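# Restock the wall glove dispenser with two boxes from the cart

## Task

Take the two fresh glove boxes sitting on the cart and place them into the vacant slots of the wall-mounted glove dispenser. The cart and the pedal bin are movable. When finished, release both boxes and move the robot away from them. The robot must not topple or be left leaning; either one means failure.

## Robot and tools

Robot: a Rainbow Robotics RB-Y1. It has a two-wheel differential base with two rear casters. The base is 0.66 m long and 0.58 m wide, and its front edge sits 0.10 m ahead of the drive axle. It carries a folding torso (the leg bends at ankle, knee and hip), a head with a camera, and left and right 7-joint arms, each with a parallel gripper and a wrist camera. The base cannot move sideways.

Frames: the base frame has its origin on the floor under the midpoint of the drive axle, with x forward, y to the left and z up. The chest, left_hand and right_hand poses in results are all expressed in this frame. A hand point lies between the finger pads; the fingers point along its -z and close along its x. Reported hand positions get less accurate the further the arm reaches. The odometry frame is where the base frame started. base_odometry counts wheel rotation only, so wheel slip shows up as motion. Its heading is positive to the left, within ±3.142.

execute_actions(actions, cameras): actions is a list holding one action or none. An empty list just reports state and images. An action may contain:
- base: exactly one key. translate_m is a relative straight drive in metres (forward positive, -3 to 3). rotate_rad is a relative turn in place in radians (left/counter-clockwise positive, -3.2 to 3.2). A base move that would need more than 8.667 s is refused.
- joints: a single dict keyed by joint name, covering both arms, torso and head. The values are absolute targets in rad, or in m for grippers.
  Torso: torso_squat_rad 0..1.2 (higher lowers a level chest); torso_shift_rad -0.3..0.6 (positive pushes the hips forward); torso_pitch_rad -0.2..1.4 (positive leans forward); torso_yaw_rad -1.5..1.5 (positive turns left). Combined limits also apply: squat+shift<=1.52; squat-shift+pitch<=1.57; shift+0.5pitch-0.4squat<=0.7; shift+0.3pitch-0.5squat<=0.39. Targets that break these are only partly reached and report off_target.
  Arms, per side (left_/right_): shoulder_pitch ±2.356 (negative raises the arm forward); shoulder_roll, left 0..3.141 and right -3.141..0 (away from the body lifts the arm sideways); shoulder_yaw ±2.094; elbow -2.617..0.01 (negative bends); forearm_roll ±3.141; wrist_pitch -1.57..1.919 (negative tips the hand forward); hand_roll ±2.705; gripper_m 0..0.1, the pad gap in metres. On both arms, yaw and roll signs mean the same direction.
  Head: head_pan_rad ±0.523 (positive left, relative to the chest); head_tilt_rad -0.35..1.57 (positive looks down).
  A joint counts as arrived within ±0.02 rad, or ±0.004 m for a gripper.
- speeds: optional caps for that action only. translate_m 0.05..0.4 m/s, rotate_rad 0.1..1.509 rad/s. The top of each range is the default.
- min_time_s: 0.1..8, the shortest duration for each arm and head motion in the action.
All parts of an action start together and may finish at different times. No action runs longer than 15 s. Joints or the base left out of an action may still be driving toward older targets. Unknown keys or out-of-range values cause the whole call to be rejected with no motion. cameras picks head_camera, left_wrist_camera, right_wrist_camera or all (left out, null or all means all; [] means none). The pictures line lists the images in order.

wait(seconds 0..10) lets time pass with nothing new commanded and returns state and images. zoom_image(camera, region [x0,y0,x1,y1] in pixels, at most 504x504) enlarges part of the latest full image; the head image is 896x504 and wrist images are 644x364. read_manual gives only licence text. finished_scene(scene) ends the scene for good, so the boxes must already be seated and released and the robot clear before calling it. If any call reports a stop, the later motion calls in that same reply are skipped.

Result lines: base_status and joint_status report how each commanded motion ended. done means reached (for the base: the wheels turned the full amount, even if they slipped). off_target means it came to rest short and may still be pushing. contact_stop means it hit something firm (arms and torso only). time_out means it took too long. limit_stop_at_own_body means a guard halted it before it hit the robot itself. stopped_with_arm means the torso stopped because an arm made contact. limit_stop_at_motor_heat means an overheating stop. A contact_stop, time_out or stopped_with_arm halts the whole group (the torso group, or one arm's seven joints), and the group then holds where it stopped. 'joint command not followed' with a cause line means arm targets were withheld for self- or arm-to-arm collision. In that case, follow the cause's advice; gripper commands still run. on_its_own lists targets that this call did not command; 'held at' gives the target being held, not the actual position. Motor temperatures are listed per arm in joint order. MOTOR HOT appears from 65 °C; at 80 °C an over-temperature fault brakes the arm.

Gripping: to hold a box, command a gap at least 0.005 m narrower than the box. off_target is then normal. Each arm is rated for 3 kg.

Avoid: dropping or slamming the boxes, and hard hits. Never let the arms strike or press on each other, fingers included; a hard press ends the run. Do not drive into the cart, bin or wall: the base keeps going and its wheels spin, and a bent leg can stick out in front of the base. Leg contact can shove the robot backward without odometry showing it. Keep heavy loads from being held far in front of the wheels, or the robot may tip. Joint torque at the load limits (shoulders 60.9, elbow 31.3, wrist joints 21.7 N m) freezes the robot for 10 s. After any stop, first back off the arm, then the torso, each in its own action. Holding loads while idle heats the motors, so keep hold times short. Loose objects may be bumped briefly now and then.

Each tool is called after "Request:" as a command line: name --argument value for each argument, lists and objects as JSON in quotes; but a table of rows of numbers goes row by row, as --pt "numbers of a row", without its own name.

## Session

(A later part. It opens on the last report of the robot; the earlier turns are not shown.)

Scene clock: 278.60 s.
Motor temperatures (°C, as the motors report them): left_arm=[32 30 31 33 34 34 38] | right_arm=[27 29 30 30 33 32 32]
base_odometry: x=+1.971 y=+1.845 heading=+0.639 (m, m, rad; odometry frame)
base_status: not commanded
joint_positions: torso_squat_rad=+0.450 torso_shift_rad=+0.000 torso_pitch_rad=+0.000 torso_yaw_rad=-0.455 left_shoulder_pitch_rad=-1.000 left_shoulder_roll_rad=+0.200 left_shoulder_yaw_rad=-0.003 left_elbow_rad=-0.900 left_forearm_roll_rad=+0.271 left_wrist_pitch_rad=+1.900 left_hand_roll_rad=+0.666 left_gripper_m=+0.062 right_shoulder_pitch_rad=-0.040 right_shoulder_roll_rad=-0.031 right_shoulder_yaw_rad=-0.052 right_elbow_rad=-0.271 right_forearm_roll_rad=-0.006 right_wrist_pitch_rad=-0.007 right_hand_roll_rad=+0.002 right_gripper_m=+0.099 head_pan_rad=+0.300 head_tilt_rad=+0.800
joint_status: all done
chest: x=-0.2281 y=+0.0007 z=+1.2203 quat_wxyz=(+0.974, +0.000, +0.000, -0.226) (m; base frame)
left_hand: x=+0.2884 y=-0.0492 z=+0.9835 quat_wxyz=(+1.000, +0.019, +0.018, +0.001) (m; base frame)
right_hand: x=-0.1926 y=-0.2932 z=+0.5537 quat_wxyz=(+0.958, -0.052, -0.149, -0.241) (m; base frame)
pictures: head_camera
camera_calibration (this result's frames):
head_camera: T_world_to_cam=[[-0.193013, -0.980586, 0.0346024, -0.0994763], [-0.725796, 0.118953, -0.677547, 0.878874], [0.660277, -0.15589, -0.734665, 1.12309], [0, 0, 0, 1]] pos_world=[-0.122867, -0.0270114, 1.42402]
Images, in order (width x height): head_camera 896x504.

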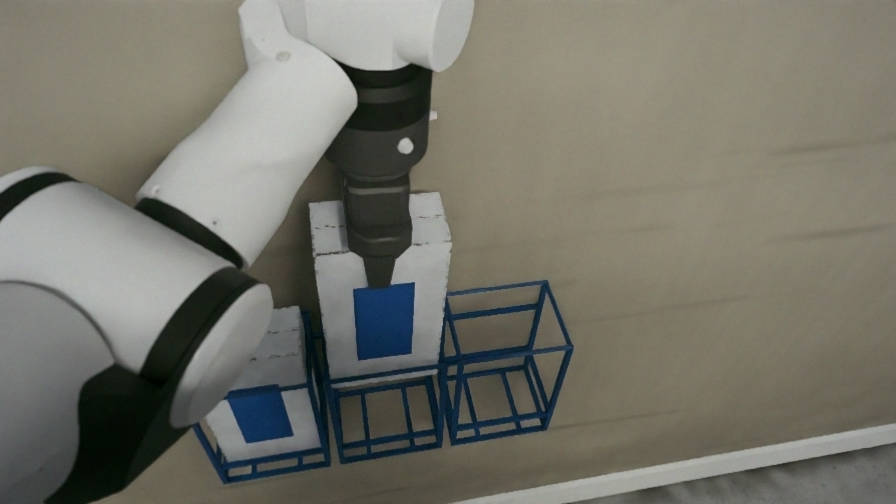

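Inside. Continue down.

Request:
execute_actions --actions '[{"joints":{"torso_squat_rad":0.75}}]' --cameras '["head_camera"]'

Scene clock: 282.33 s.
Motor temperatures (°C, as the motors report them): left_arm=[32 30 31 33 34 34 38] | right_arm=[27 29 30 30 33 32 32]
base_odometry: x=+1.971 y=+1.845 heading=+0.639 (m, m, rad; odometry frame)
base_status: not commanded
joint_positions: torso_squat_rad=+0.750 torso_shift_rad=+0.000 torso_pitch_rad=+0.000 torso_yaw_rad=-0.455 left_shoulder_pitch_rad=-1.000 left_shoulder_roll_rad=+0.200 left_shoulder_yaw_rad=-0.003 left_elbow_rad=-0.900 left_forearm_roll_rad=+0.271 left_wrist_pitch_rad=+1.900 left_hand_roll_rad=+0.666 left_gripper_m=+0.062 right_shoulder_pitch_rad=-0.040 right_shoulder_roll_rad=-0.031 right_shoulder_yaw_rad=-0.052 right_elbow_rad=-0.271 right_forearm_roll_rad=-0.006 right_wrist_pitch_rad=-0.007 right_hand_roll_rad=+0.002 right_gripper_m=+0.099 head_pan_rad=+0.300 head_tilt_rad=+0.800
joint_status: all done
chest: x=-0.2281 y=+0.0006 z=+1.1021 quat_wxyz=(+0.974, +0.000, +0.000, -0.226) (m; base frame)
left_hand: x=+0.2884 y=-0.0493 z=+0.8653 quat_wxyz=(+1.000, +0.019, +0.018, +0.001) (m; base frame)
right_hand: x=-0.1926 y=-0.2933 z=+0.4356 quat_wxyz=(+0.958, -0.052, -0.149, -0.241) (m; base frame)
pictures: head_camera
camera_calibration (this result's frames):
head_camera: T_world_to_cam=[[-0.193013, -0.980586, 0.0346, -0.0954948], [-0.725795, 0.118954, -0.677548, 0.798844], [0.660279, -0.155888, -0.734664, 1.03629], [0, 0, 0, 1]] pos_world=[-0.122877, -0.0271209, 1.30589]
Images, in order (width x height): head_camera 896x504.

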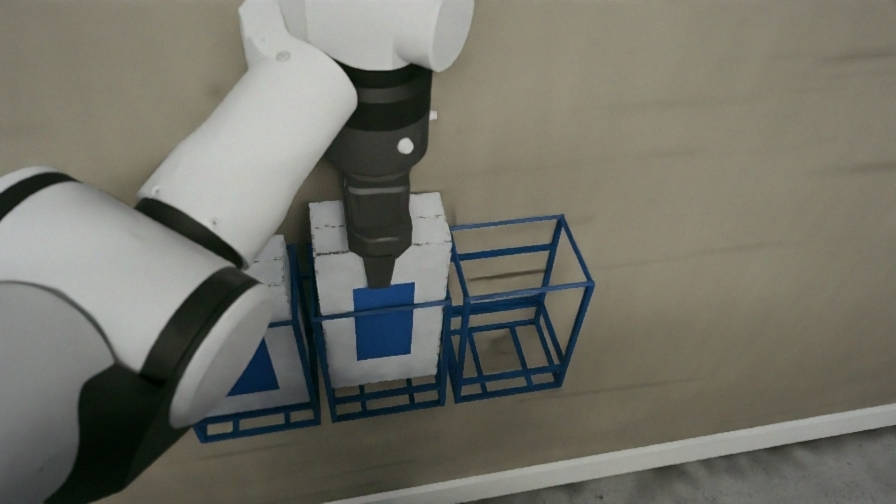

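Request:
execute_actions --actions '[{"joints":{"torso_squat_rad":0.8}}]' --cameras '[]'

Request:
execute_actions --actions '[{"joints":{"left_gripper_m":0.08}}]' --cameras '[]'

Request:
execute_actions --actions '[{"joints":{"torso_squat_rad":0.3}}]' --cameras '["head_camera"]'

Scene clock: 290.20 s.
Motor temperatures (°C, as the motors report them): left_arm=[32 30 31 33 34 34 38] | right_arm=[27 29 30 30 33 32 32]
base_odometry: x=+1.971 y=+1.845 heading=+0.639 (m, m, rad; odometry frame)
base_status: not commanded
joint_positions: torso_squat_rad=+0.800 torso_shift_rad=+0.000 torso_pitch_rad=+0.000 torso_yaw_rad=-0.455 left_shoulder_pitch_rad=-1.000 left_shoulder_roll_rad=+0.200 left_shoulder_yaw_rad=-0.003 left_elbow_rad=-0.900 left_forearm_roll_rad=+0.271 left_wrist_pitch_rad=+1.900 left_hand_roll_rad=+0.666 left_gripper_m=+0.062 right_shoulder_pitch_rad=-0.040 right_shoulder_roll_rad=-0.031 right_shoulder_yaw_rad=-0.052 right_elbow_rad=-0.271 right_forearm_roll_rad=-0.006 right_wrist_pitch_rad=-0.007 right_hand_roll_rad=+0.002 right_gripper_m=+0.099 head_pan_rad=+0.300 head_tilt_rad=+0.800
joint_status: all done
chest: x=-0.2281 y=+0.0005 z=+1.0776 quat_wxyz=(+0.974, +0.000, +0.000, -0.226) (m; base frame)
left_hand: x=+0.2884 y=-0.0493 z=+0.8409 quat_wxyz=(+1.000, +0.019, +0.018, +0.001) (m; base frame)
right_hand: x=-0.1926 y=-0.2934 z=+0.4111 quat_wxyz=(+0.958, -0.052, -0.149, -0.241) (m; base frame)
pictures: none
No camera images: the call's "cameras" was empty. Leave "cameras" out to get every camera's image.

Scene clock: 290.93 s.
Motor temperatures (°C, as the motors report them): left_arm=[32 30 31 33 34 34 38] | right_arm=[27 29 30 30 33 32 32]
base_odometry: x=+1.971 y=+1.845 heading=+0.639 (m, m, rad; odometry frame)
base_status: not commanded
joint_positions: torso_squat_rad=+0.800 torso_shift_rad=+0.000 torso_pitch_rad=+0.000 torso_yaw_rad=-0.455 left_shoulder_pitch_rad=-1.000 left_shoulder_roll_rad=+0.200 left_shoulder_yaw_rad=-0.003 left_elbow_rad=-0.900 left_forearm_roll_rad=+0.271 left_wrist_pitch_rad=+1.900 left_hand_roll_rad=+0.666 left_gripper_m=+0.080 right_shoulder_pitch_rad=-0.040 right_shoulder_roll_rad=-0.031 right_shoulder_yaw_rad=-0.052 right_elbow_rad=-0.271 right_forearm_roll_rad=-0.006 right_wrist_pitch_rad=-0.007 right_hand_roll_rad=+0.002 right_gripper_m=+0.099 head_pan_rad=+0.300 head_tilt_rad=+0.800
joint_status: all done
chest: x=-0.2281 y=+0.0005 z=+1.0776 quat_wxyz=(+0.974, +0.000, +0.000, -0.226) (m; base frame)
left_hand: x=+0.2885 y=-0.0494 z=+0.8411 quat_wxyz=(+1.000, +0.019, +0.017, +0.001) (m; base frame)
right_hand: x=-0.1926 y=-0.2934 z=+0.4111 quat_wxyz=(+0.958, -0.052, -0.149, -0.241) (m; base frame)
pictures: none
No camera images: the call's "cameras" was empty. Leave "cameras" out to get every camera's image.

Scene clock: 293.47 s.
Motor temperatures (°C, as the motors report them): left_arm=[32 30 31 33 34 34 38] | right_arm=[27 29 30 30 33 32 32]
base_odometry: x=+1.971 y=+1.845 heading=+0.639 (m, m, rad; odometry frame)
base_status: not commanded
joint_positions: torso_squat_rad=+0.300 torso_shift_rad=+0.000 torso_pitch_rad=+0.000 torso_yaw_rad=-0.455 left_shoulder_pitch_rad=-1.000 left_shoulder_roll_rad=+0.200 left_shoulder_yaw_rad=-0.003 left_elbow_rad=-0.900 left_forearm_roll_rad=+0.271 left_wrist_pitch_rad=+1.900 left_hand_roll_rad=+0.666 left_gripper_m=+0.080 right_shoulder_pitch_rad=-0.040 right_shoulder_roll_rad=-0.031 right_shoulder_yaw_rad=-0.052 right_elbow_rad=-0.271 right_forearm_roll_rad=-0.006 right_wrist_pitch_rad=-0.007 right_hand_roll_rad=+0.002 right_gripper_m=+0.099 head_pan_rad=+0.300 head_tilt_rad=+0.800
joint_status: all done
chest: x=-0.2280 y=+0.0007 z=+1.2587 quat_wxyz=(+0.974, +0.000, +0.000, -0.226) (m; base frame)
left_hand: x=+0.2886 y=-0.0493 z=+1.0221 quat_wxyz=(+1.000, +0.019, +0.017, +0.001) (m; base frame)
right_hand: x=-0.1926 y=-0.2932 z=+0.5921 quat_wxyz=(+0.958, -0.052, -0.149, -0.241) (m; base frame)
pictures: head_camera
camera_calibration (this result's frames):
head_camera: T_world_to_cam=[[-0.193007, -0.980586, 0.0346359, -0.100797], [-0.725924, 0.118955, -0.67741, 0.904737], [0.660139, -0.155888, -0.73479, 1.15139], [0, 0, 0, 1]] pos_world=[-0.12276, -0.0269757, 1.4624]
Images, in order (width x height): head_camera 896x504.

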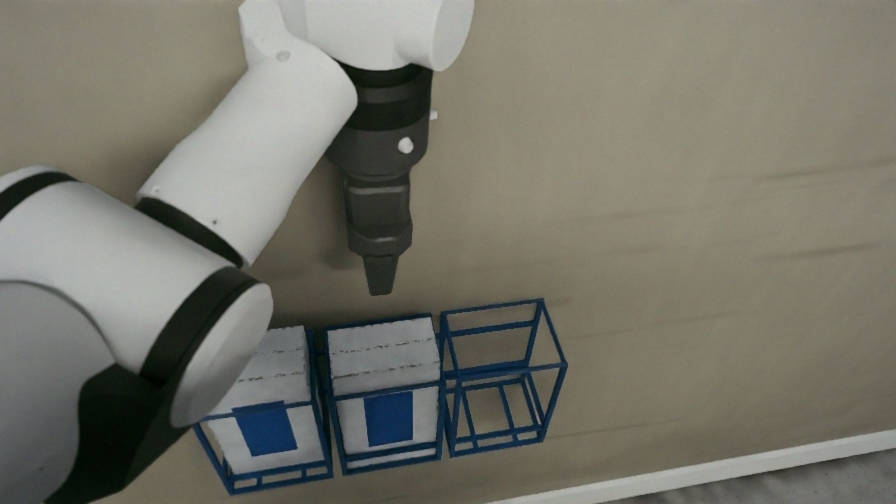

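Request:
execute_actions --actions '[{"base":{"translate_m":-2.08},"joints":{"torso_squat_rad":0.1}}]' --cameras '[]'

Request:
execute_actions --actions '[{"base":{"rotate_rad":-1.574},"joints":{"torso_yaw_rad":-0.2,"left_hand_roll_rad":0.45,"left_gripper_m":0.1,"head_pan_rad":0}}]' --cameras '[]'

Request:
execute_actions --actions '[{"base":{"translate_m":1.8}}]' --cameras '["head_camera","left_wrist_camera"]'

Scene clock: 316.83 s.
Motor temperatures (°C, as the motors report them): left_arm=[31 30 31 33 34 33 38] | right_arm=[27 29 30 30 33 32 32]
base_odometry: x=+0.303 y=+0.602 heading=+0.642 (m, m, rad; odometry frame)
base_status: done
joint_positions: torso_squat_rad=+0.100 torso_shift_rad=+0.000 torso_pitch_rad=+0.000 torso_yaw_rad=-0.455 left_shoulder_pitch_rad=-1.000 left_shoulder_roll_rad=+0.200 left_shoulder_yaw_rad=-0.003 left_elbow_rad=-0.900 left_forearm_roll_rad=+0.271 left_wrist_pitch_rad=+1.900 left_hand_roll_rad=+0.666 left_gripper_m=+0.080 right_shoulder_pitch_rad=-0.040 right_shoulder_roll_rad=-0.031 right_shoulder_yaw_rad=-0.052 right_elbow_rad=-0.271 right_forearm_roll_rad=-0.006 right_wrist_pitch_rad=-0.007 right_hand_roll_rad=+0.002 right_gripper_m=+0.099 head_pan_rad=+0.300 head_tilt_rad=+0.800
joint_status: all done
chest: x=-0.2281 y=+0.0007 z=+1.2864 quat_wxyz=(+0.974, +0.000, +0.000, -0.226) (m; base frame)
left_hand: x=+0.2886 y=-0.0493 z=+1.0501 quat_wxyz=(+1.000, +0.019, +0.017, +0.001) (m; base frame)
right_hand: x=-0.1926 y=-0.2932 z=+0.6199 quat_wxyz=(+0.958, -0.052, -0.149, -0.241) (m; base frame)
pictures: none
No camera images: the call's "cameras" was empty. Leave "cameras" out to get every camera's image.

Scene clock: 320.97 s.
Motor temperatures (°C, as the motors report them): left_arm=[31 30 31 33 34 33 38] | right_arm=[27 29 30 30 33 32 32]
base_odometry: x=+0.303 y=+0.602 heading=-0.932 (m, m, rad; odometry frame)
base_status: done
joint_positions: torso_squat_rad=+0.100 torso_shift_rad=+0.000 torso_pitch_rad=+0.000 torso_yaw_rad=-0.200 left_shoulder_pitch_rad=-1.000 left_shoulder_roll_rad=+0.200 left_shoulder_yaw_rad=-0.003 left_elbow_rad=-0.900 left_forearm_roll_rad=+0.271 left_wrist_pitch_rad=+1.900 left_hand_roll_rad=+0.450 left_gripper_m=+0.100 right_shoulder_pitch_rad=-0.040 right_shoulder_roll_rad=-0.031 right_shoulder_yaw_rad=-0.052 right_elbow_rad=-0.271 right_forearm_roll_rad=-0.006 right_wrist_pitch_rad=-0.007 right_hand_roll_rad=+0.002 right_gripper_m=+0.099 head_pan_rad=+0.000 head_tilt_rad=+0.800
joint_status: all done
chest: x=-0.2281 y=+0.0007 z=+1.2864 quat_wxyz=(+0.995, +0.000, +0.000, -0.100) (m; base frame)
left_hand: x=+0.2845 y=+0.0830 z=+1.0501 quat_wxyz=(+0.999, +0.014, +0.021, +0.021) (m; base frame)
right_hand: x=-0.1195 y=-0.2747 z=+0.6199 quat_wxyz=(+0.980, -0.033, -0.155, -0.117) (m; base frame)
pictures: none
No camera images: the call's "cameras" was empty. Leave "cameras" out to get every camera's image.

Scene clock: 327.23 s.
Motor temperatures (°C, as the motors report them): left_arm=[31 30 31 33 34 33 38] | right_arm=[27 29 30 30 33 32 32]
base_odometry: x=+1.375 y=-0.843 heading=-0.933 (m, m, rad; odometry frame)
base_status: done
joint_positions: torso_squat_rad=+0.100 torso_shift_rad=+0.000 torso_pitch_rad=+0.000 torso_yaw_rad=-0.200 left_shoulder_pitch_rad=-1.000 left_shoulder_roll_rad=+0.200 left_shoulder_yaw_rad=-0.003 left_elbow_rad=-0.900 left_forearm_roll_rad=+0.271 left_wrist_pitch_rad=+1.900 left_hand_roll_rad=+0.450 left_gripper_m=+0.100 right_shoulder_pitch_rad=-0.040 right_shoulder_roll_rad=-0.031 right_shoulder_yaw_rad=-0.052 right_elbow_rad=-0.271 right_forearm_roll_rad=-0.006 right_wrist_pitch_rad=-0.007 right_hand_roll_rad=+0.002 right_gripper_m=+0.099 head_pan_rad=+0.000 head_tilt_rad=+0.800
joint_status: not commanded
chest: x=-0.2280 y=+0.0007 z=+1.2864 quat_wxyz=(+0.995, +0.000, +0.000, -0.100) (m; base frame)
left_hand: x=+0.2846 y=+0.0829 z=+1.0501 quat_wxyz=(+0.999, +0.014, +0.021, +0.021) (m; base frame)
right_hand: x=-0.1196 y=-0.2747 z=+0.6199 quat_wxyz=(+0.980, -0.033, -0.155, -0.117) (m; base frame)
pictures: head_camera, left_wrist_camera
camera_calibration (this result's frames):
head_camera: T_world_to_cam=[[-0.236576, -0.970997, 0.0345885, -0.105111], [-0.719804, 0.151241, -0.677502, 0.925687], [0.652621, -0.185178, -0.734707, 1.16971], [0, 0, 0, 1]] pos_world=[-0.121931, -0.0254597, 1.49019]
left_wrist_camera: T_world_to_cam=[[0.998936, 0.0338813, -0.0312831, -0.254104], [0.0460644, -0.764826, 0.642588, -0.599416], [-0.00215444, -0.643345, -0.765573, 0.947946], [0, 0, 0, 1]] pos_world=[0.283487, 0.160017, 1.10295]
Images, in order (width x height): head_camera 896x504, left_wrist_camera 644x364.

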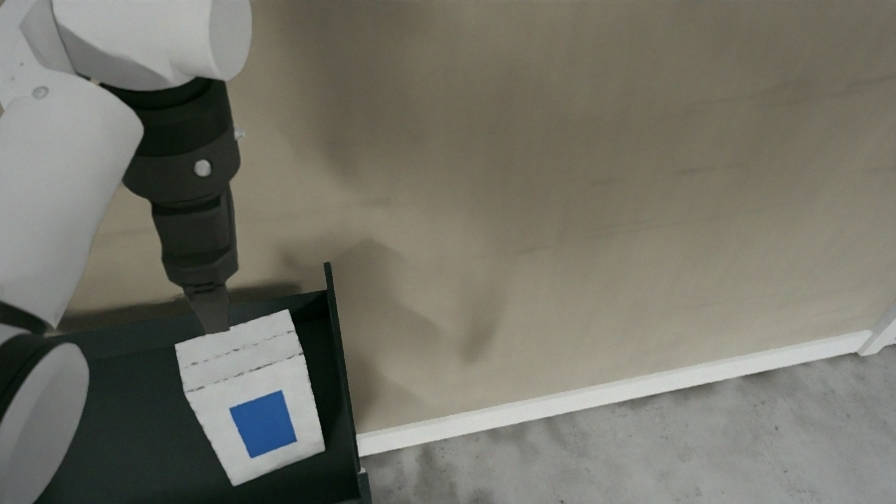

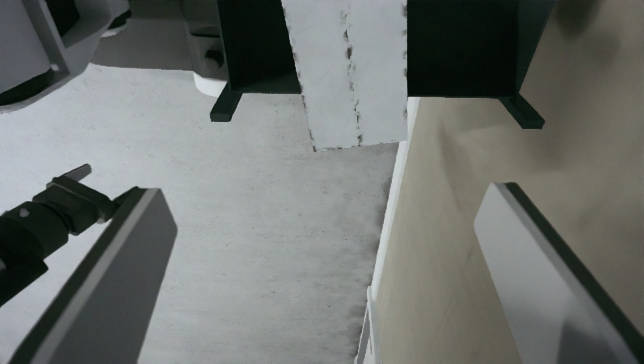

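Request:
execute_actions --actions '[{"base":{"translate_m":0.012},"joints":{"left_hand_roll_rad":0.56,"torso_squat_rad":0.6}}]' --cameras '["left_wrist_camera"]'

Scene clock: 336.37 s.
Motor temperatures (°C, as the motors report them): left_arm=[31 29 31 33 34 33 38] | right_arm=[27 29 30 30 33 32 32]
base_odometry: x=+1.383 y=-0.853 heading=-0.933 (m, m, rad; odometry frame)
base_status: done
joint_positions: torso_squat_rad=+0.600 torso_shift_rad=+0.000 torso_pitch_rad=+0.000 torso_yaw_rad=-0.200 left_shoulder_pitch_rad=-1.000 left_shoulder_roll_rad=+0.200 left_shoulder_yaw_rad=-0.003 left_elbow_rad=-0.900 left_forearm_roll_rad=+0.271 left_wrist_pitch_rad=+1.900 left_hand_roll_rad=+0.560 left_gripper_m=+0.100 right_shoulder_pitch_rad=-0.040 right_shoulder_roll_rad=-0.031 right_shoulder_yaw_rad=-0.052 right_elbow_rad=-0.271 right_forearm_roll_rad=-0.006 right_wrist_pitch_rad=-0.007 right_hand_roll_rad=+0.002 right_gripper_m=+0.099 head_pan_rad=+0.000 head_tilt_rad=+0.800
joint_status: all done
chest: x=-0.2281 y=+0.0006 z=+1.1677 quat_wxyz=(+0.995, +0.000, +0.000, -0.100) (m; base frame)
left_hand: x=+0.2845 y=+0.0828 z=+0.9314 quat_wxyz=(+0.997, +0.015, +0.020, +0.076) (m; base frame)
right_hand: x=-0.1195 y=-0.2749 z=+0.5012 quat_wxyz=(+0.980, -0.033, -0.155, -0.117) (m; base frame)
pictures: left_wrist_camera
camera_calibration (this result's frames):
left_wrist_camera: T_world_to_cam=[[0.989314, 0.14316, -0.0276276, -0.267486], [0.12758, -0.758272, 0.639334, -0.543981], [0.0705774, -0.636026, -0.768433, 0.838407], [0, 0, 0, 1]] pos_world=[0.274856, 0.159057, 0.984655]
Images, in order (width x height): left_wrist_camera 644x364.

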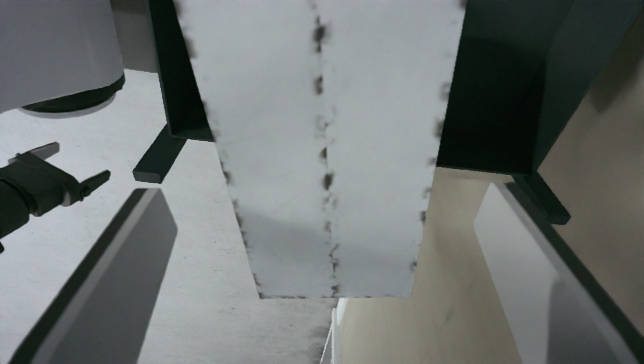

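Request:
execute_actions --actions '[{"joints":{"torso_squat_rad":0.76}}]' --cameras '[]'

Request:
execute_actions --actions '[{"joints":{"left_gripper_m":0.055}}]' --cameras '[]'

Request:
execute_actions --actions '[{"joints":{"torso_squat_rad":0.0}}]' --cameras '["head_camera"]'

Request:
execute_actions --actions '[{"base":{"translate_m":-1.67},"joints":{"torso_yaw_rad":-0.456,"left_hand_roll_rad":0.666,"head_pan_rad":0.3}}]' --cameras '[]'

Request:
execute_actions --actions '[{"base":{"rotate_rad":1.572}}]' --cameras '[]'

Request:
execute_actions --actions '[{"base":{"translate_m":1.9}}]' --cameras '["head_camera"]'

Scene clock: 349.57 s.
Motor temperatures (°C, as the motors report them): left_arm=[31 29 31 33 34 33 38] | right_arm=[27 29 30 30 33 32 32]
base_odometry: x=+1.383 y=-0.853 heading=-0.933 (m, m, rad; odometry frame)
base_status: not commanded
joint_positions: torso_squat_rad=+0.760 torso_shift_rad=+0.000 torso_pitch_rad=-0.001 torso_yaw_rad=-0.200 left_shoulder_pitch_rad=-1.004 left_shoulder_roll_rad=+0.201 left_shoulder_yaw_rad=-0.003 left_elbow_rad=-0.902 left_forearm_roll_rad=+0.271 left_wrist_pitch_rad=+1.900 left_hand_roll_rad=+0.560 left_gripper_m=+0.100 right_shoulder_pitch_rad=-0.040 right_shoulder_roll_rad=-0.031 right_shoulder_yaw_rad=-0.052 right_elbow_rad=-0.271 right_forearm_roll_rad=-0.006 right_wrist_pitch_rad=-0.007 right_hand_roll_rad=+0.002 right_gripper_m=+0.099 head_pan_rad=+0.000 head_tilt_rad=+0.800
joint_status: all done
chest: x=-0.2287 y=+0.0005 z=+1.0973 quat_wxyz=(+0.995, +0.000, -0.001, -0.100) (m; base frame)
left_hand: x=+0.2857 y=+0.0819 z=+0.8640 quat_wxyz=(+0.997, +0.014, +0.017, +0.075) (m; base frame)
right_hand: x=-0.1193 y=-0.2749 z=+0.4309 quat_wxyz=(+0.980, -0.033, -0.155, -0.117) (m; base frame)
pictures: none
No camera images: the call's "cameras" was empty. Leave "cameras" out to get every camera's image.

Scene clock: 350.50 s.
Motor temperatures (°C, as the motors report them): left_arm=[31 29 31 33 34 33 38] | right_arm=[27 29 30 30 33 32 32]
base_odometry: x=+1.383 y=-0.853 heading=-0.933 (m, m, rad; odometry frame)
base_status: not commanded
joint_positions: torso_squat_rad=+0.760 torso_shift_rad=+0.000 torso_pitch_rad=-0.001 torso_yaw_rad=-0.200 left_shoulder_pitch_rad=-1.004 left_shoulder_roll_rad=+0.201 left_shoulder_yaw_rad=-0.003 left_elbow_rad=-0.902 left_forearm_roll_rad=+0.271 left_wrist_pitch_rad=+1.900 left_hand_roll_rad=+0.560 left_gripper_m=+0.064 right_shoulder_pitch_rad=-0.040 right_shoulder_roll_rad=-0.031 right_shoulder_yaw_rad=-0.052 right_elbow_rad=-0.271 right_forearm_roll_rad=-0.006 right_wrist_pitch_rad=-0.007 right_hand_roll_rad=+0.002 right_gripper_m=+0.099 head_pan_rad=+0.000 head_tilt_rad=+0.800
joint_status: left_gripper_m off_target (ended at +0.064, target +0.055)
chest: x=-0.2287 y=+0.0005 z=+1.0973 quat_wxyz=(+0.995, +0.000, -0.001, -0.100) (m; base frame)
left_hand: x=+0.2857 y=+0.0820 z=+0.8641 quat_wxyz=(+0.997, +0.014, +0.017, +0.075) (m; base frame)
right_hand: x=-0.1193 y=-0.2749 z=+0.4309 quat_wxyz=(+0.980, -0.033, -0.155, -0.117) (m; base frame)
pictures: none
No camera images: the call's "cameras" was empty. Leave "cameras" out to get every camera's image.

Scene clock: 353.97 s.
Motor temperatures (°C, as the motors report them): left_arm=[31 29 31 33 34 33 38] | right_arm=[27 29 30 30 33 32 32]
base_odometry: x=+1.383 y=-0.853 heading=-0.933 (m, m, rad; odometry frame)
base_status: not commanded
joint_positions: torso_squat_rad=+0.000 torso_shift_rad=+0.000 torso_pitch_rad=+0.000 torso_yaw_rad=-0.200 left_shoulder_pitch_rad=-1.000 left_shoulder_roll_rad=+0.200 left_shoulder_yaw_rad=-0.003 left_elbow_rad=-0.900 left_forearm_roll_rad=+0.271 left_wrist_pitch_rad=+1.900 left_hand_roll_rad=+0.560 left_gripper_m=+0.064 right_shoulder_pitch_rad=-0.040 right_shoulder_roll_rad=-0.031 right_shoulder_yaw_rad=-0.052 right_elbow_rad=-0.271 right_forearm_roll_rad=-0.006 right_wrist_pitch_rad=-0.007 right_hand_roll_rad=+0.002 right_gripper_m=+0.099 head_pan_rad=+0.000 head_tilt_rad=+0.800
joint_status: all done
chest: x=-0.2279 y=+0.0007 z=+1.2899 quat_wxyz=(+0.995, +0.000, +0.000, -0.100) (m; base frame)
left_hand: x=+0.2847 y=+0.0829 z=+1.0534 quat_wxyz=(+0.997, +0.015, +0.020, +0.076) (m; base frame)
right_hand: x=-0.1196 y=-0.2747 z=+0.6234 quat_wxyz=(+0.980, -0.033, -0.155, -0.117) (m; base frame)
pictures: head_camera
camera_calibration (this result's frames):
head_camera: T_world_to_cam=[[-0.236576, -0.970995, 0.0346483, -0.105271], [-0.720002, 0.151255, -0.677288, 0.927847], [0.652402, -0.185177, -0.734902, 1.17238], [0, 0, 0, 1]] pos_world=[-0.121717, -0.0254624, 1.49365]
Images, in order (width x height): head_camera 896x504.

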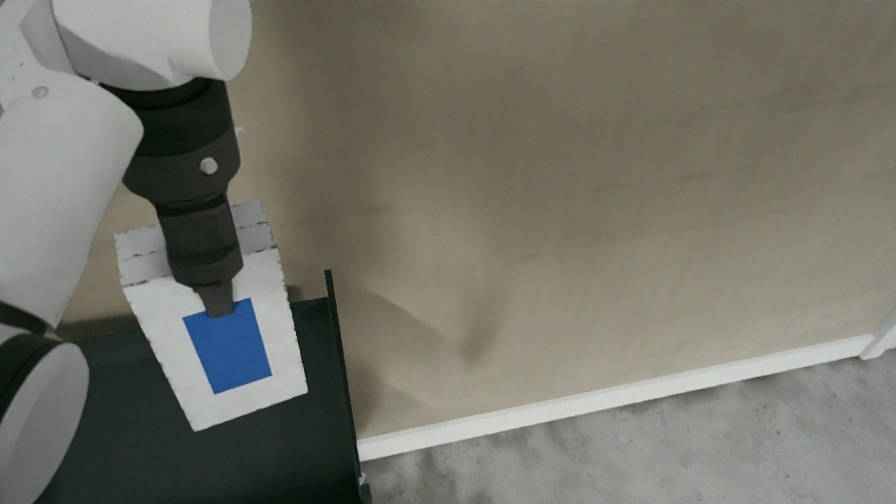

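Scene clock: 359.83 s.
Motor temperatures (°C, as the motors report them): left_arm=[31 29 31 33 34 33 38] | right_arm=[27 29 30 30 33 32 32]
base_odometry: x=+0.390 y=+0.490 heading=-0.935 (m, m, rad; odometry frame)
base_status: done
joint_positions: torso_squat_rad=+0.000 torso_shift_rad=+0.000 torso_pitch_rad=+0.000 torso_yaw_rad=-0.456 left_shoulder_pitch_rad=-1.000 left_shoulder_roll_rad=+0.200 left_shoulder_yaw_rad=-0.003 left_elbow_rad=-0.900 left_forearm_roll_rad=+0.271 left_wrist_pitch_rad=+1.900 left_hand_roll_rad=+0.666 left_gripper_m=+0.064 right_shoulder_pitch_rad=-0.040 right_shoulder_roll_rad=-0.031 right_shoulder_yaw_rad=-0.052 right_elbow_rad=-0.271 right_forearm_roll_rad=-0.006 right_wrist_pitch_rad=-0.007 right_hand_roll_rad=+0.002 right_gripper_m=+0.099 head_pan_rad=+0.300 head_tilt_rad=+0.800
joint_status: all done
chest: x=-0.2280 y=+0.0007 z=+1.2899 quat_wxyz=(+0.974, +0.000, +0.000, -0.226) (m; base frame)
left_hand: x=+0.2885 y=-0.0495 z=+1.0534 quat_wxyz=(+1.000, +0.019, +0.017, +0.001) (m; base frame)
right_hand: x=-0.1928 y=-0.2932 z=+0.6234 quat_wxyz=(+0.957, -0.053, -0.149, -0.241) (m; base frame)
pictures: none
No camera images: the call's "cameras" was empty. Leave "cameras" out to get every camera's image.

Scene clock: 363.77 s.
Motor temperatures (°C, as the motors report them): left_arm=[31 29 31 33 34 33 38] | right_arm=[27 29 30 30 33 32 32]
base_odometry: x=+0.390 y=+0.490 heading=+0.636 (m, m, rad; odometry frame)
base_status: done
joint_positions: torso_squat_rad=+0.000 torso_shift_rad=+0.000 torso_pitch_rad=+0.000 torso_yaw_rad=-0.456 left_shoulder_pitch_rad=-1.000 left_shoulder_roll_rad=+0.200 left_shoulder_yaw_rad=-0.003 left_elbow_rad=-0.900 left_forearm_roll_rad=+0.271 left_wrist_pitch_rad=+1.900 left_hand_roll_rad=+0.666 left_gripper_m=+0.064 right_shoulder_pitch_rad=-0.040 right_shoulder_roll_rad=-0.031 right_shoulder_yaw_rad=-0.052 right_elbow_rad=-0.271 right_forearm_roll_rad=-0.006 right_wrist_pitch_rad=-0.007 right_hand_roll_rad=+0.002 right_gripper_m=+0.099 head_pan_rad=+0.300 head_tilt_rad=+0.800
joint_status: not commanded
chest: x=-0.2280 y=+0.0007 z=+1.2899 quat_wxyz=(+0.974, +0.000, +0.000, -0.226) (m; base frame)
left_hand: x=+0.2885 y=-0.0496 z=+1.0534 quat_wxyz=(+1.000, +0.019, +0.017, +0.001) (m; base frame)
right_hand: x=-0.1928 y=-0.2932 z=+0.6234 quat_wxyz=(+0.957, -0.053, -0.149, -0.241) (m; base frame)
pictures: none
No camera images: the call's "cameras" was empty. Leave "cameras" out to get every camera's image.

Scene clock: 370.10 s.
Motor temperatures (°C, as the motors report them): left_arm=[31 29 31 33 34 33 38] | right_arm=[27 29 30 30 33 32 32]
base_odometry: x=+1.917 y=+1.620 heading=+0.637 (m, m, rad; odometry frame)
base_status: done
joint_positions: torso_squat_rad=+0.000 torso_shift_rad=+0.000 torso_pitch_rad=+0.000 torso_yaw_rad=-0.456 left_shoulder_pitch_rad=-1.000 left_shoulder_roll_rad=+0.200 left_shoulder_yaw_rad=-0.003 left_elbow_rad=-0.900 left_forearm_roll_rad=+0.271 left_wrist_pitch_rad=+1.900 left_hand_roll_rad=+0.666 left_gripper_m=+0.064 right_shoulder_pitch_rad=-0.040 right_shoulder_roll_rad=-0.031 right_shoulder_yaw_rad=-0.052 right_elbow_rad=-0.271 right_forearm_roll_rad=-0.006 right_wrist_pitch_rad=-0.007 right_hand_roll_rad=+0.002 right_gripper_m=+0.099 head_pan_rad=+0.300 head_tilt_rad=+0.800
joint_status: not commanded
chest: x=-0.2280 y=+0.0007 z=+1.2899 quat_wxyz=(+0.974, +0.000, +0.000, -0.226) (m; base frame)
left_hand: x=+0.2886 y=-0.0496 z=+1.0533 quat_wxyz=(+1.000, +0.019, +0.017, +0.001) (m; base frame)
right_hand: x=-0.1928 y=-0.2932 z=+0.6234 quat_wxyz=(+0.957, -0.053, -0.149, -0.241) (m; base frame)
pictures: head_camera
camera_calibration (this result's frames):
head_camera: T_world_to_cam=[[-0.193718, -0.980447, 0.0346103, -0.102003], [-0.725852, 0.119503, -0.677391, 0.925931], [0.660009, -0.156345, -0.734809, 1.17435], [0, 0, 0, 1]] pos_world=[-0.122751, -0.0270565, 1.49367]
Images, in order (width x height): head_camera 896x504.

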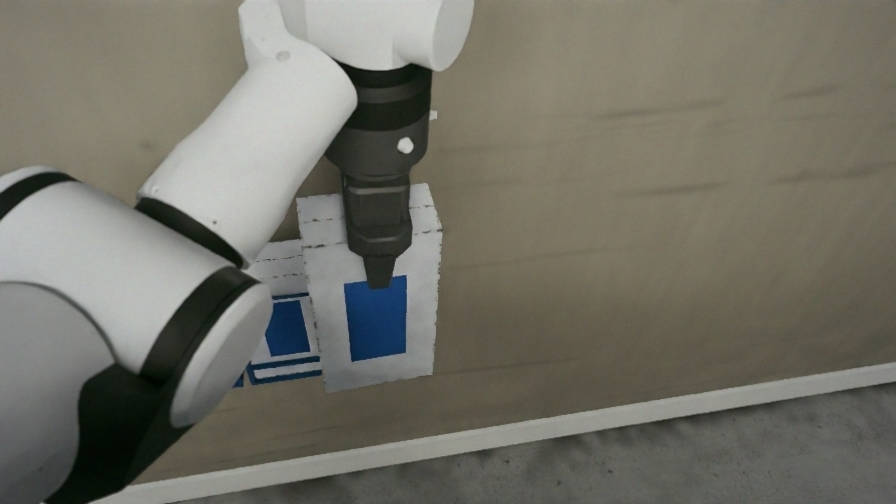

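Request:
execute_actions --actions '[{"base":{"translate_m":0.172},"speeds":{"translate_m":0.15},"joints":{"torso_squat_rad":0.15}}]' --cameras '["head_camera"]'

Scene clock: 376.67 s.
Motor temperatures (°C, as the motors report them): left_arm=[31 29 31 33 34 33 38] | right_arm=[27 29 30 30 33 32 32]
base_odometry: x=+2.055 y=+1.723 heading=+0.639 (m, m, rad; odometry frame)
base_status: done
joint_positions: torso_squat_rad=+0.150 torso_shift_rad=+0.000 torso_pitch_rad=+0.000 torso_yaw_rad=-0.456 left_shoulder_pitch_rad=-1.000 left_shoulder_roll_rad=+0.200 left_shoulder_yaw_rad=-0.003 left_elbow_rad=-0.900 left_forearm_roll_rad=+0.271 left_wrist_pitch_rad=+1.900 left_hand_roll_rad=+0.666 left_gripper_m=+0.064 right_shoulder_pitch_rad=-0.040 right_shoulder_roll_rad=-0.031 right_shoulder_yaw_rad=-0.052 right_elbow_rad=-0.271 right_forearm_roll_rad=-0.006 right_wrist_pitch_rad=-0.007 right_hand_roll_rad=+0.002 right_gripper_m=+0.099 head_pan_rad=+0.300 head_tilt_rad=+0.800
joint_status: all done
chest: x=-0.2280 y=+0.0007 z=+1.2821 quat_wxyz=(+0.974, +0.000, +0.000, -0.226) (m; base frame)
left_hand: x=+0.2885 y=-0.0496 z=+1.0455 quat_wxyz=(+1.000, +0.019, +0.017, +0.001) (m; base frame)
right_hand: x=-0.1928 y=-0.2932 z=+0.6155 quat_wxyz=(+0.957, -0.053, -0.149, -0.241) (m; base frame)
pictures: head_camera
camera_calibration (this result's frames):
head_camera: T_world_to_cam=[[-0.193719, -0.980447, 0.0346054, -0.101734], [-0.725834, 0.119503, -0.67741, 0.92063], [0.660029, -0.156345, -0.734791, 1.16856], [0, 0, 0, 1]] pos_world=[-0.122767, -0.0270634, 1.48581]
Images, in order (width x height): head_camera 896x504.

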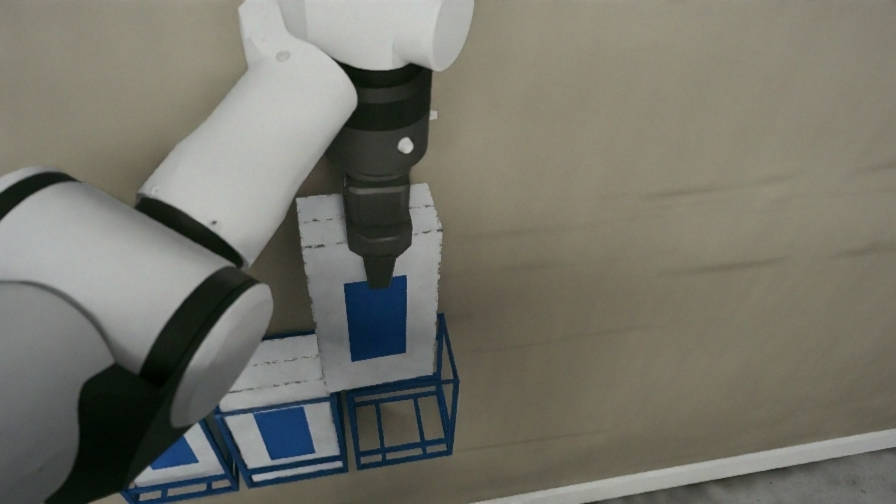

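Request:
execute_actions --actions '[{"joints":{"torso_yaw_rad":-0.487,"left_hand_roll_rad":0.697}}]' --cameras '[]'

Request:
execute_actions --actions '[{"joints":{"torso_squat_rad":0.45}}]' --cameras '["head_camera"]'

Request:
zoom_image --camera "head_camera" --region '[250, 280, 600, 504]'

Scene clock: 384.07 s.
Motor temperatures (°C, as the motors report them): left_arm=[31 29 31 33 34 33 38] | right_arm=[27 29 30 30 33 32 32]
base_odometry: x=+2.055 y=+1.723 heading=+0.639 (m, m, rad; odometry frame)
base_status: not commanded
joint_positions: torso_squat_rad=+0.150 torso_shift_rad=+0.000 torso_pitch_rad=+0.000 torso_yaw_rad=-0.487 left_shoulder_pitch_rad=-1.000 left_shoulder_roll_rad=+0.200 left_shoulder_yaw_rad=-0.003 left_elbow_rad=-0.900 left_forearm_roll_rad=+0.271 left_wrist_pitch_rad=+1.900 left_hand_roll_rad=+0.697 left_gripper_m=+0.064 right_shoulder_pitch_rad=-0.040 right_shoulder_roll_rad=-0.031 right_shoulder_yaw_rad=-0.052 right_elbow_rad=-0.271 right_forearm_roll_rad=-0.006 right_wrist_pitch_rad=-0.007 right_hand_roll_rad=+0.002 right_gripper_m=+0.099 head_pan_rad=+0.300 head_tilt_rad=+0.800
joint_status: all done
chest: x=-0.2280 y=+0.0007 z=+1.2821 quat_wxyz=(+0.971, +0.000, +0.000, -0.241) (m; base frame)
left_hand: x=+0.2867 y=-0.0656 z=+1.0455 quat_wxyz=(+1.000, +0.019, +0.017, +0.001) (m; base frame)
right_hand: x=-0.2020 y=-0.2942 z=+0.6155 quat_wxyz=(+0.954, -0.055, -0.148, -0.256) (m; base frame)
pictures: none
No camera images: the call's "cameras" was empty. Leave "cameras" out to get every camera's image.

Scene clock: 386.13 s.
Motor temperatures (°C, as the motors report them): left_arm=[31 29 31 33 34 33 38] | right_arm=[27 29 30 30 33 32 32]
base_odometry: x=+2.055 y=+1.723 heading=+0.639 (m, m, rad; odometry frame)
base_status: not commanded
joint_positions: torso_squat_rad=+0.421 torso_shift_rad=-0.002 torso_pitch_rad=-0.006 torso_yaw_rad=-0.487 left_shoulder_pitch_rad=-1.007 left_shoulder_roll_rad=+0.202 left_shoulder_yaw_rad=-0.002 left_elbow_rad=-0.903 left_forearm_roll_rad=+0.271 left_wrist_pitch_rad=+1.901 left_hand_roll_rad=+0.697 left_gripper_m=+0.064 right_shoulder_pitch_rad=-0.040 right_shoulder_roll_rad=-0.031 right_shoulder_yaw_rad=-0.052 right_elbow_rad=-0.271 right_forearm_roll_rad=-0.006 right_wrist_pitch_rad=-0.007 right_hand_roll_rad=+0.002 right_gripper_m=+0.099 head_pan_rad=+0.300 head_tilt_rad=+0.800
joint_status: torso_squat_rad contact_stop (moved +0.271 of +0.300)
on_its_own: torso_squat_rad is held at +0.421, not at your +0.450, since a contact_stop
chest: x=-0.2315 y=+0.0007 z=+1.2288 quat_wxyz=(+0.970, +0.001, -0.003, -0.241) (m; base frame)
left_hand: x=+0.2868 y=-0.0674 z=+0.9998 quat_wxyz=(+1.000, +0.017, +0.009, +0.000) (m; base frame)
right_hand: x=-0.2011 y=-0.2942 z=+0.5624 quat_wxyz=(+0.953, -0.054, -0.151, -0.256) (m; base frame)
pictures: head_camera
camera_calibration (this result's frames):
head_camera: T_world_to_cam=[[-0.224203, -0.973976, 0.033212, -0.105936], [-0.717369, 0.141875, -0.682094, 0.889706], [0.659632, -0.176753, -0.73051, 1.12636], [0, 0, 0, 1]] pos_world=[-0.128485, -0.0303193, 1.4332]
Images, in order (width x height): head_camera 896x504.

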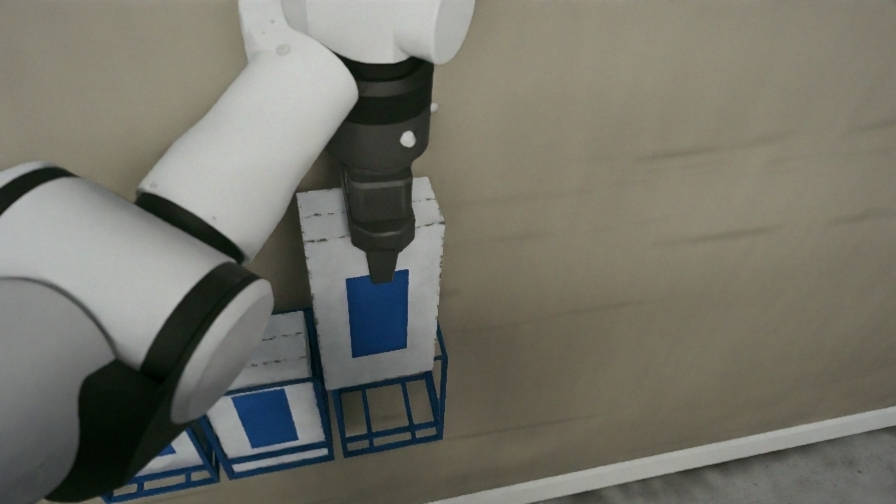

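Region (250, 280, 600, 504) of head_camera's 896x504 image, scaled by 1.440, with more detail than that image has; it fills the top 323 rows of this view, and the rest is white.

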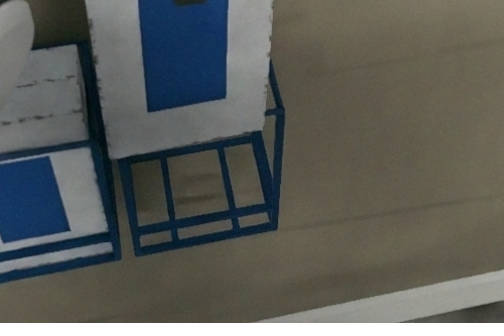

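Request:
execute_actions --actions '[{"joints":{"torso_squat_rad":0.25,"torso_shift_rad":0,"torso_pitch_rad":0}}]' --cameras '[]'

Request:
execute_actions --actions '[{"base":{"translate_m":0.01},"speeds":{"translate_m":0.05},"joints":{"torso_yaw_rad":-0.497,"left_hand_roll_rad":0.707,"left_shoulder_pitch_rad":-1.0,"left_shoulder_roll_rad":0.2,"left_elbow_rad":-0.9,"left_wrist_pitch_rad":1.9}}]' --cameras '[]'

Request:
execute_actions --actions '[{"joints":{"torso_squat_rad":0.47}}]' --cameras '["head_camera"]'

Request:
zoom_image --camera "head_camera" --region '[250, 280, 600, 504]'

Scene clock: 398.97 s.
Motor temperatures (°C, as the motors report them): left_arm=[30 29 31 32 34 34 38] | right_arm=[27 29 30 30 33 32 32]
base_odometry: x=+2.055 y=+1.723 heading=+0.639 (m, m, rad; odometry frame)
base_status: not commanded
joint_positions: torso_squat_rad=+0.250 torso_shift_rad=+0.000 torso_pitch_rad=+0.000 torso_yaw_rad=-0.487 left_shoulder_pitch_rad=-1.000 left_shoulder_roll_rad=+0.200 left_shoulder_yaw_rad=-0.003 left_elbow_rad=-0.900 left_forearm_roll_rad=+0.271 left_wrist_pitch_rad=+1.900 left_hand_roll_rad=+0.697 left_gripper_m=+0.064 right_shoulder_pitch_rad=-0.040 right_shoulder_roll_rad=-0.031 right_shoulder_yaw_rad=-0.052 right_elbow_rad=-0.271 right_forearm_roll_rad=-0.006 right_wrist_pitch_rad=-0.007 right_hand_roll_rad=+0.002 right_gripper_m=+0.099 head_pan_rad=+0.300 head_tilt_rad=+0.800
joint_status: all done
chest: x=-0.2279 y=+0.0007 z=+1.2682 quat_wxyz=(+0.971, +0.000, +0.000, -0.241) (m; base frame)
left_hand: x=+0.2870 y=-0.0655 z=+1.0318 quat_wxyz=(+1.000, +0.019, +0.017, +0.001) (m; base frame)
right_hand: x=-0.2020 y=-0.2942 z=+0.6016 quat_wxyz=(+0.954, -0.055, -0.148, -0.256) (m; base frame)
pictures: none
No camera images: the call's "cameras" was empty. Leave "cameras" out to get every camera's image.

Scene clock: 400.43 s.
Motor temperatures (°C, as the motors report them): left_arm=[30 29 31 32 34 34 38] | right_arm=[27 29 30 30 33 32 32]
base_odometry: x=+2.063 y=+1.729 heading=+0.640 (m, m, rad; odometry frame)
base_status: done
joint_positions: torso_squat_rad=+0.250 torso_shift_rad=+0.000 torso_pitch_rad=+0.000 torso_yaw_rad=-0.497 left_shoulder_pitch_rad=-1.000 left_shoulder_roll_rad=+0.200 left_shoulder_yaw_rad=-0.003 left_elbow_rad=-0.900 left_forearm_roll_rad=+0.271 left_wrist_pitch_rad=+1.900 left_hand_roll_rad=+0.707 left_gripper_m=+0.064 right_shoulder_pitch_rad=-0.040 right_shoulder_roll_rad=-0.031 right_shoulder_yaw_rad=-0.052 right_elbow_rad=-0.271 right_forearm_roll_rad=-0.006 right_wrist_pitch_rad=-0.007 right_hand_roll_rad=+0.002 right_gripper_m=+0.099 head_pan_rad=+0.300 head_tilt_rad=+0.800
joint_status: all done
chest: x=-0.2280 y=+0.0007 z=+1.2682 quat_wxyz=(+0.969, +0.000, +0.000, -0.246) (m; base frame)
left_hand: x=+0.2861 y=-0.0707 z=+1.0317 quat_wxyz=(+1.000, +0.019, +0.017, +0.001) (m; base frame)
right_hand: x=-0.2049 y=-0.2944 z=+0.6016 quat_wxyz=(+0.952, -0.056, -0.148, -0.261) (m; base frame)
pictures: none
No camera images: the call's "cameras" was empty. Leave "cameras" out to get every camera's image.

Scene clock: 402.10 s.
Motor temperatures (°C, as the motors report them): left_arm=[30 29 31 32 34 34 38] | right_arm=[27 29 30 30 33 32 32]
base_odometry: x=+2.063 y=+1.729 heading=+0.640 (m, m, rad; odometry frame)
base_status: not commanded
joint_positions: torso_squat_rad=+0.425 torso_shift_rad=-0.002 torso_pitch_rad=-0.007 torso_yaw_rad=-0.497 left_shoulder_pitch_rad=-1.008 left_shoulder_roll_rad=+0.202 left_shoulder_yaw_rad=-0.002 left_elbow_rad=-0.904 left_forearm_roll_rad=+0.271 left_wrist_pitch_rad=+1.901 left_hand_roll_rad=+0.707 left_gripper_m=+0.064 right_shoulder_pitch_rad=-0.040 right_shoulder_roll_rad=-0.031 right_shoulder_yaw_rad=-0.052 right_elbow_rad=-0.271 right_forearm_roll_rad=-0.006 right_wrist_pitch_rad=-0.007 right_hand_roll_rad=+0.002 right_gripper_m=+0.099 head_pan_rad=+0.300 head_tilt_rad=+0.800
joint_status: torso_squat_rad contact_stop (moved +0.175 of +0.220)
on_its_own: torso_squat_rad is held at +0.425, not at your +0.470, since a contact_stop
chest: x=-0.2316 y=+0.0007 z=+1.2276 quat_wxyz=(+0.969, +0.001, -0.003, -0.246) (m; base frame)
left_hand: x=+0.2863 y=-0.0727 z=+0.9993 quat_wxyz=(+1.000, +0.017, +0.008, +0.000) (m; base frame)
right_hand: x=-0.2039 y=-0.2945 z=+0.5612 quat_wxyz=(+0.952, -0.055, -0.151, -0.261) (m; base frame)
pictures: head_camera
camera_calibration (this result's frames):
head_camera: T_world_to_cam=[[-0.233939, -0.971688, 0.0331041, -0.108036], [-0.715653, 0.14905, -0.682367, 0.889489], [0.658114, -0.183323, -0.73026, 1.12496], [0, 0, 0, 1]] pos_world=[-0.12906, -0.0313241, 1.43205]
Images, in order (width x height): head_camera 896x504.

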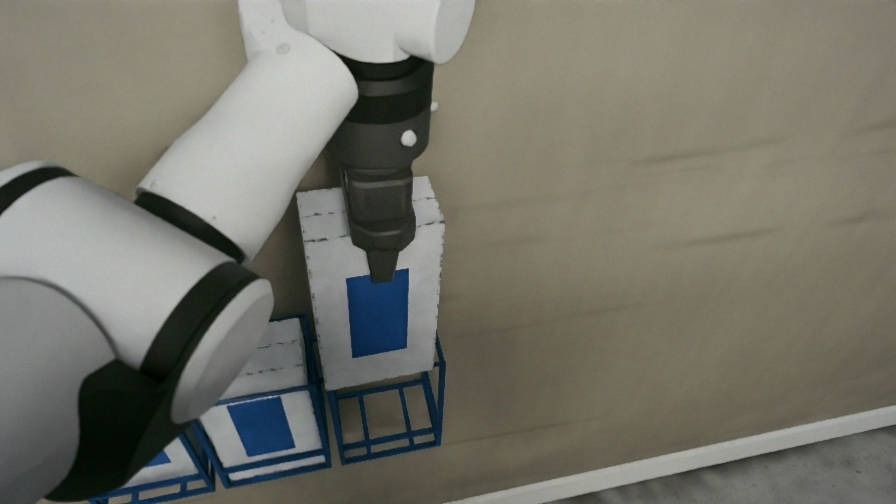

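Region (250, 280, 600, 504) of head_camera's 896x504 image, scaled by 1.440, with more detail than that image has; it fills the top 323 rows of this view, and the rest is white.

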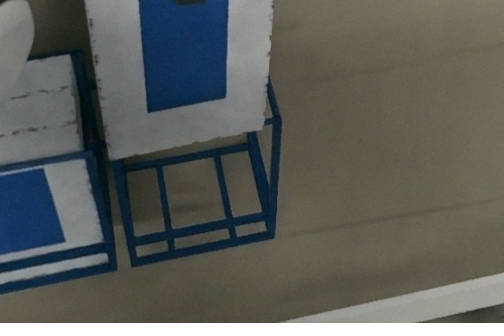

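Request:
execute_actions --actions '[{"joints":{"torso_squat_rad":0.25,"torso_shift_rad":0,"torso_pitch_rad":0}}]' --cameras '[]'

Request:
execute_actions --actions '[{"base":{"translate_m":0.013},"speeds":{"translate_m":0.05},"joints":{"left_shoulder_pitch_rad":-1.0,"left_shoulder_roll_rad":0.2,"left_elbow_rad":-0.9,"left_wrist_pitch_rad":1.9}}]' --cameras '[]'

Request:
execute_actions --actions '[{"joints":{"torso_squat_rad":0.5}}]' --cameras '["head_camera"]'

Request:
zoom_image --camera "head_camera" --region '[250, 280, 600, 504]'

Scene clock: 415.20 s.
Motor temperatures (°C, as the motors report them): left_arm=[29 29 31 32 34 34 38] | right_arm=[27 29 30 30 33 32 32]
base_odometry: x=+2.063 y=+1.729 heading=+0.640 (m, m, rad; odometry frame)
base_status: not commanded
joint_positions: torso_squat_rad=+0.250 torso_shift_rad=+0.000 torso_pitch_rad=+0.000 torso_yaw_rad=-0.497 left_shoulder_pitch_rad=-1.000 left_shoulder_roll_rad=+0.200 left_shoulder_yaw_rad=-0.003 left_elbow_rad=-0.900 left_forearm_roll_rad=+0.271 left_wrist_pitch_rad=+1.900 left_hand_roll_rad=+0.707 left_gripper_m=+0.064 right_shoulder_pitch_rad=-0.040 right_shoulder_roll_rad=-0.031 right_shoulder_yaw_rad=-0.052 right_elbow_rad=-0.271 right_forearm_roll_rad=-0.006 right_wrist_pitch_rad=-0.007 right_hand_roll_rad=+0.002 right_gripper_m=+0.099 head_pan_rad=+0.300 head_tilt_rad=+0.800
joint_status: all done
chest: x=-0.2279 y=+0.0007 z=+1.2682 quat_wxyz=(+0.969, +0.000, +0.000, -0.246) (m; base frame)
left_hand: x=+0.2863 y=-0.0707 z=+1.0318 quat_wxyz=(+1.000, +0.019, +0.017, +0.001) (m; base frame)
right_hand: x=-0.2049 y=-0.2944 z=+0.6016 quat_wxyz=(+0.952, -0.056, -0.148, -0.261) (m; base frame)
pictures: none
No camera images: the call's "cameras" was empty. Leave "cameras" out to get every camera's image.

Scene clock: 415.93 s.
Motor temperatures (°C, as the motors report them): left_arm=[29 29 31 32 34 34 38] | right_arm=[27 29 30 30 33 32 32]
base_odometry: x=+2.074 y=+1.736 heading=+0.641 (m, m, rad; odometry frame)
base_status: done
joint_positions: torso_squat_rad=+0.250 torso_shift_rad=+0.000 torso_pitch_rad=+0.000 torso_yaw_rad=-0.497 left_shoulder_pitch_rad=-1.000 left_shoulder_roll_rad=+0.199 left_shoulder_yaw_rad=-0.003 left_elbow_rad=-0.900 left_forearm_roll_rad=+0.271 left_wrist_pitch_rad=+1.900 left_hand_roll_rad=+0.707 left_gripper_m=+0.064 right_shoulder_pitch_rad=-0.040 right_shoulder_roll_rad=-0.031 right_shoulder_yaw_rad=-0.052 right_elbow_rad=-0.271 right_forearm_roll_rad=-0.006 right_wrist_pitch_rad=-0.007 right_hand_roll_rad=+0.002 right_gripper_m=+0.099 head_pan_rad=+0.300 head_tilt_rad=+0.800
joint_status: all done
chest: x=-0.2281 y=+0.0007 z=+1.2682 quat_wxyz=(+0.969, +0.000, +0.000, -0.246) (m; base frame)
left_hand: x=+0.2857 y=-0.0709 z=+1.0316 quat_wxyz=(+1.000, +0.019, +0.017, +0.001) (m; base frame)
right_hand: x=-0.2049 y=-0.2945 z=+0.6017 quat_wxyz=(+0.952, -0.056, -0.148, -0.261) (m; base frame)
pictures: none
No camera images: the call's "cameras" was empty. Leave "cameras" out to get every camera's image.

Scene clock: 417.37 s.
Motor temperatures (°C, as the motors report them): left_arm=[29 29 31 32 34 34 38] | right_arm=[27 29 30 30 33 32 32]
base_odometry: x=+2.074 y=+1.736 heading=+0.640 (m, m, rad; odometry frame)
base_status: not commanded
joint_positions: torso_squat_rad=+0.446 torso_shift_rad=-0.002 torso_pitch_rad=-0.007 torso_yaw_rad=-0.497 left_shoulder_pitch_rad=-1.008 left_shoulder_roll_rad=+0.200 left_shoulder_yaw_rad=-0.003 left_elbow_rad=-0.904 left_forearm_roll_rad=+0.271 left_wrist_pitch_rad=+1.900 left_hand_roll_rad=+0.707 left_gripper_m=+0.064 right_shoulder_pitch_rad=-0.040 right_shoulder_roll_rad=-0.031 right_shoulder_yaw_rad=-0.052 right_elbow_rad=-0.271 right_forearm_roll_rad=-0.006 right_wrist_pitch_rad=-0.007 right_hand_roll_rad=+0.002 right_gripper_m=+0.099 head_pan_rad=+0.300 head_tilt_rad=+0.800
joint_status: torso_squat_rad contact_stop (moved +0.196 of +0.250)
on_its_own: torso_squat_rad is held at +0.446, not at your +0.500, since a contact_stop
chest: x=-0.2315 y=+0.0006 z=+1.2214 quat_wxyz=(+0.969, +0.001, -0.003, -0.246) (m; base frame)
left_hand: x=+0.2856 y=-0.0739 z=+0.9927 quat_wxyz=(+1.000, +0.016, +0.009, -0.001) (m; base frame)
right_hand: x=-0.2041 y=-0.2945 z=+0.5550 quat_wxyz=(+0.952, -0.055, -0.151, -0.261) (m; base frame)
pictures: head_camera
camera_calibration (this result's frames):
head_camera: T_world_to_cam=[[-0.234348, -0.971589, 0.0330916, -0.107954], [-0.715786, 0.149414, -0.682148, 0.885019], [0.657824, -0.183546, -0.730465, 1.12052], [0, 0, 0, 1]] pos_world=[-0.128921, -0.0314541, 1.42579]
Images, in order (width x height): head_camera 896x504.

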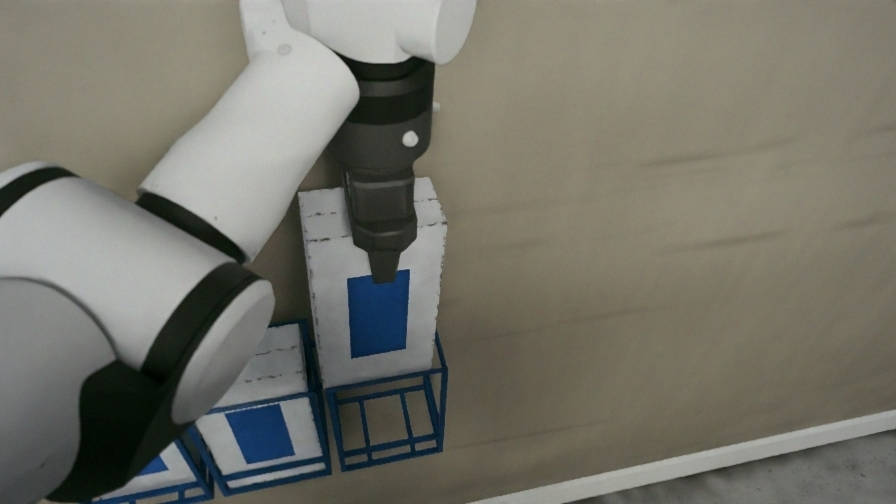

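Region (250, 280, 600, 504) of head_camera's 896x504 image, scaled by 1.440, with more detail than that image has; it fills the top 323 rows of this view, and the rest is white.

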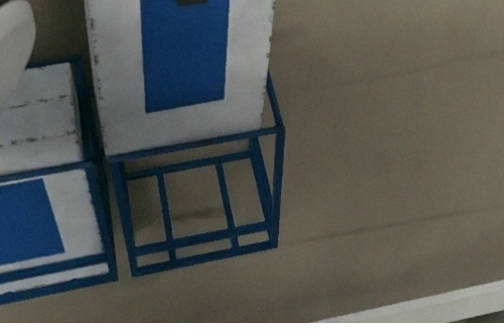

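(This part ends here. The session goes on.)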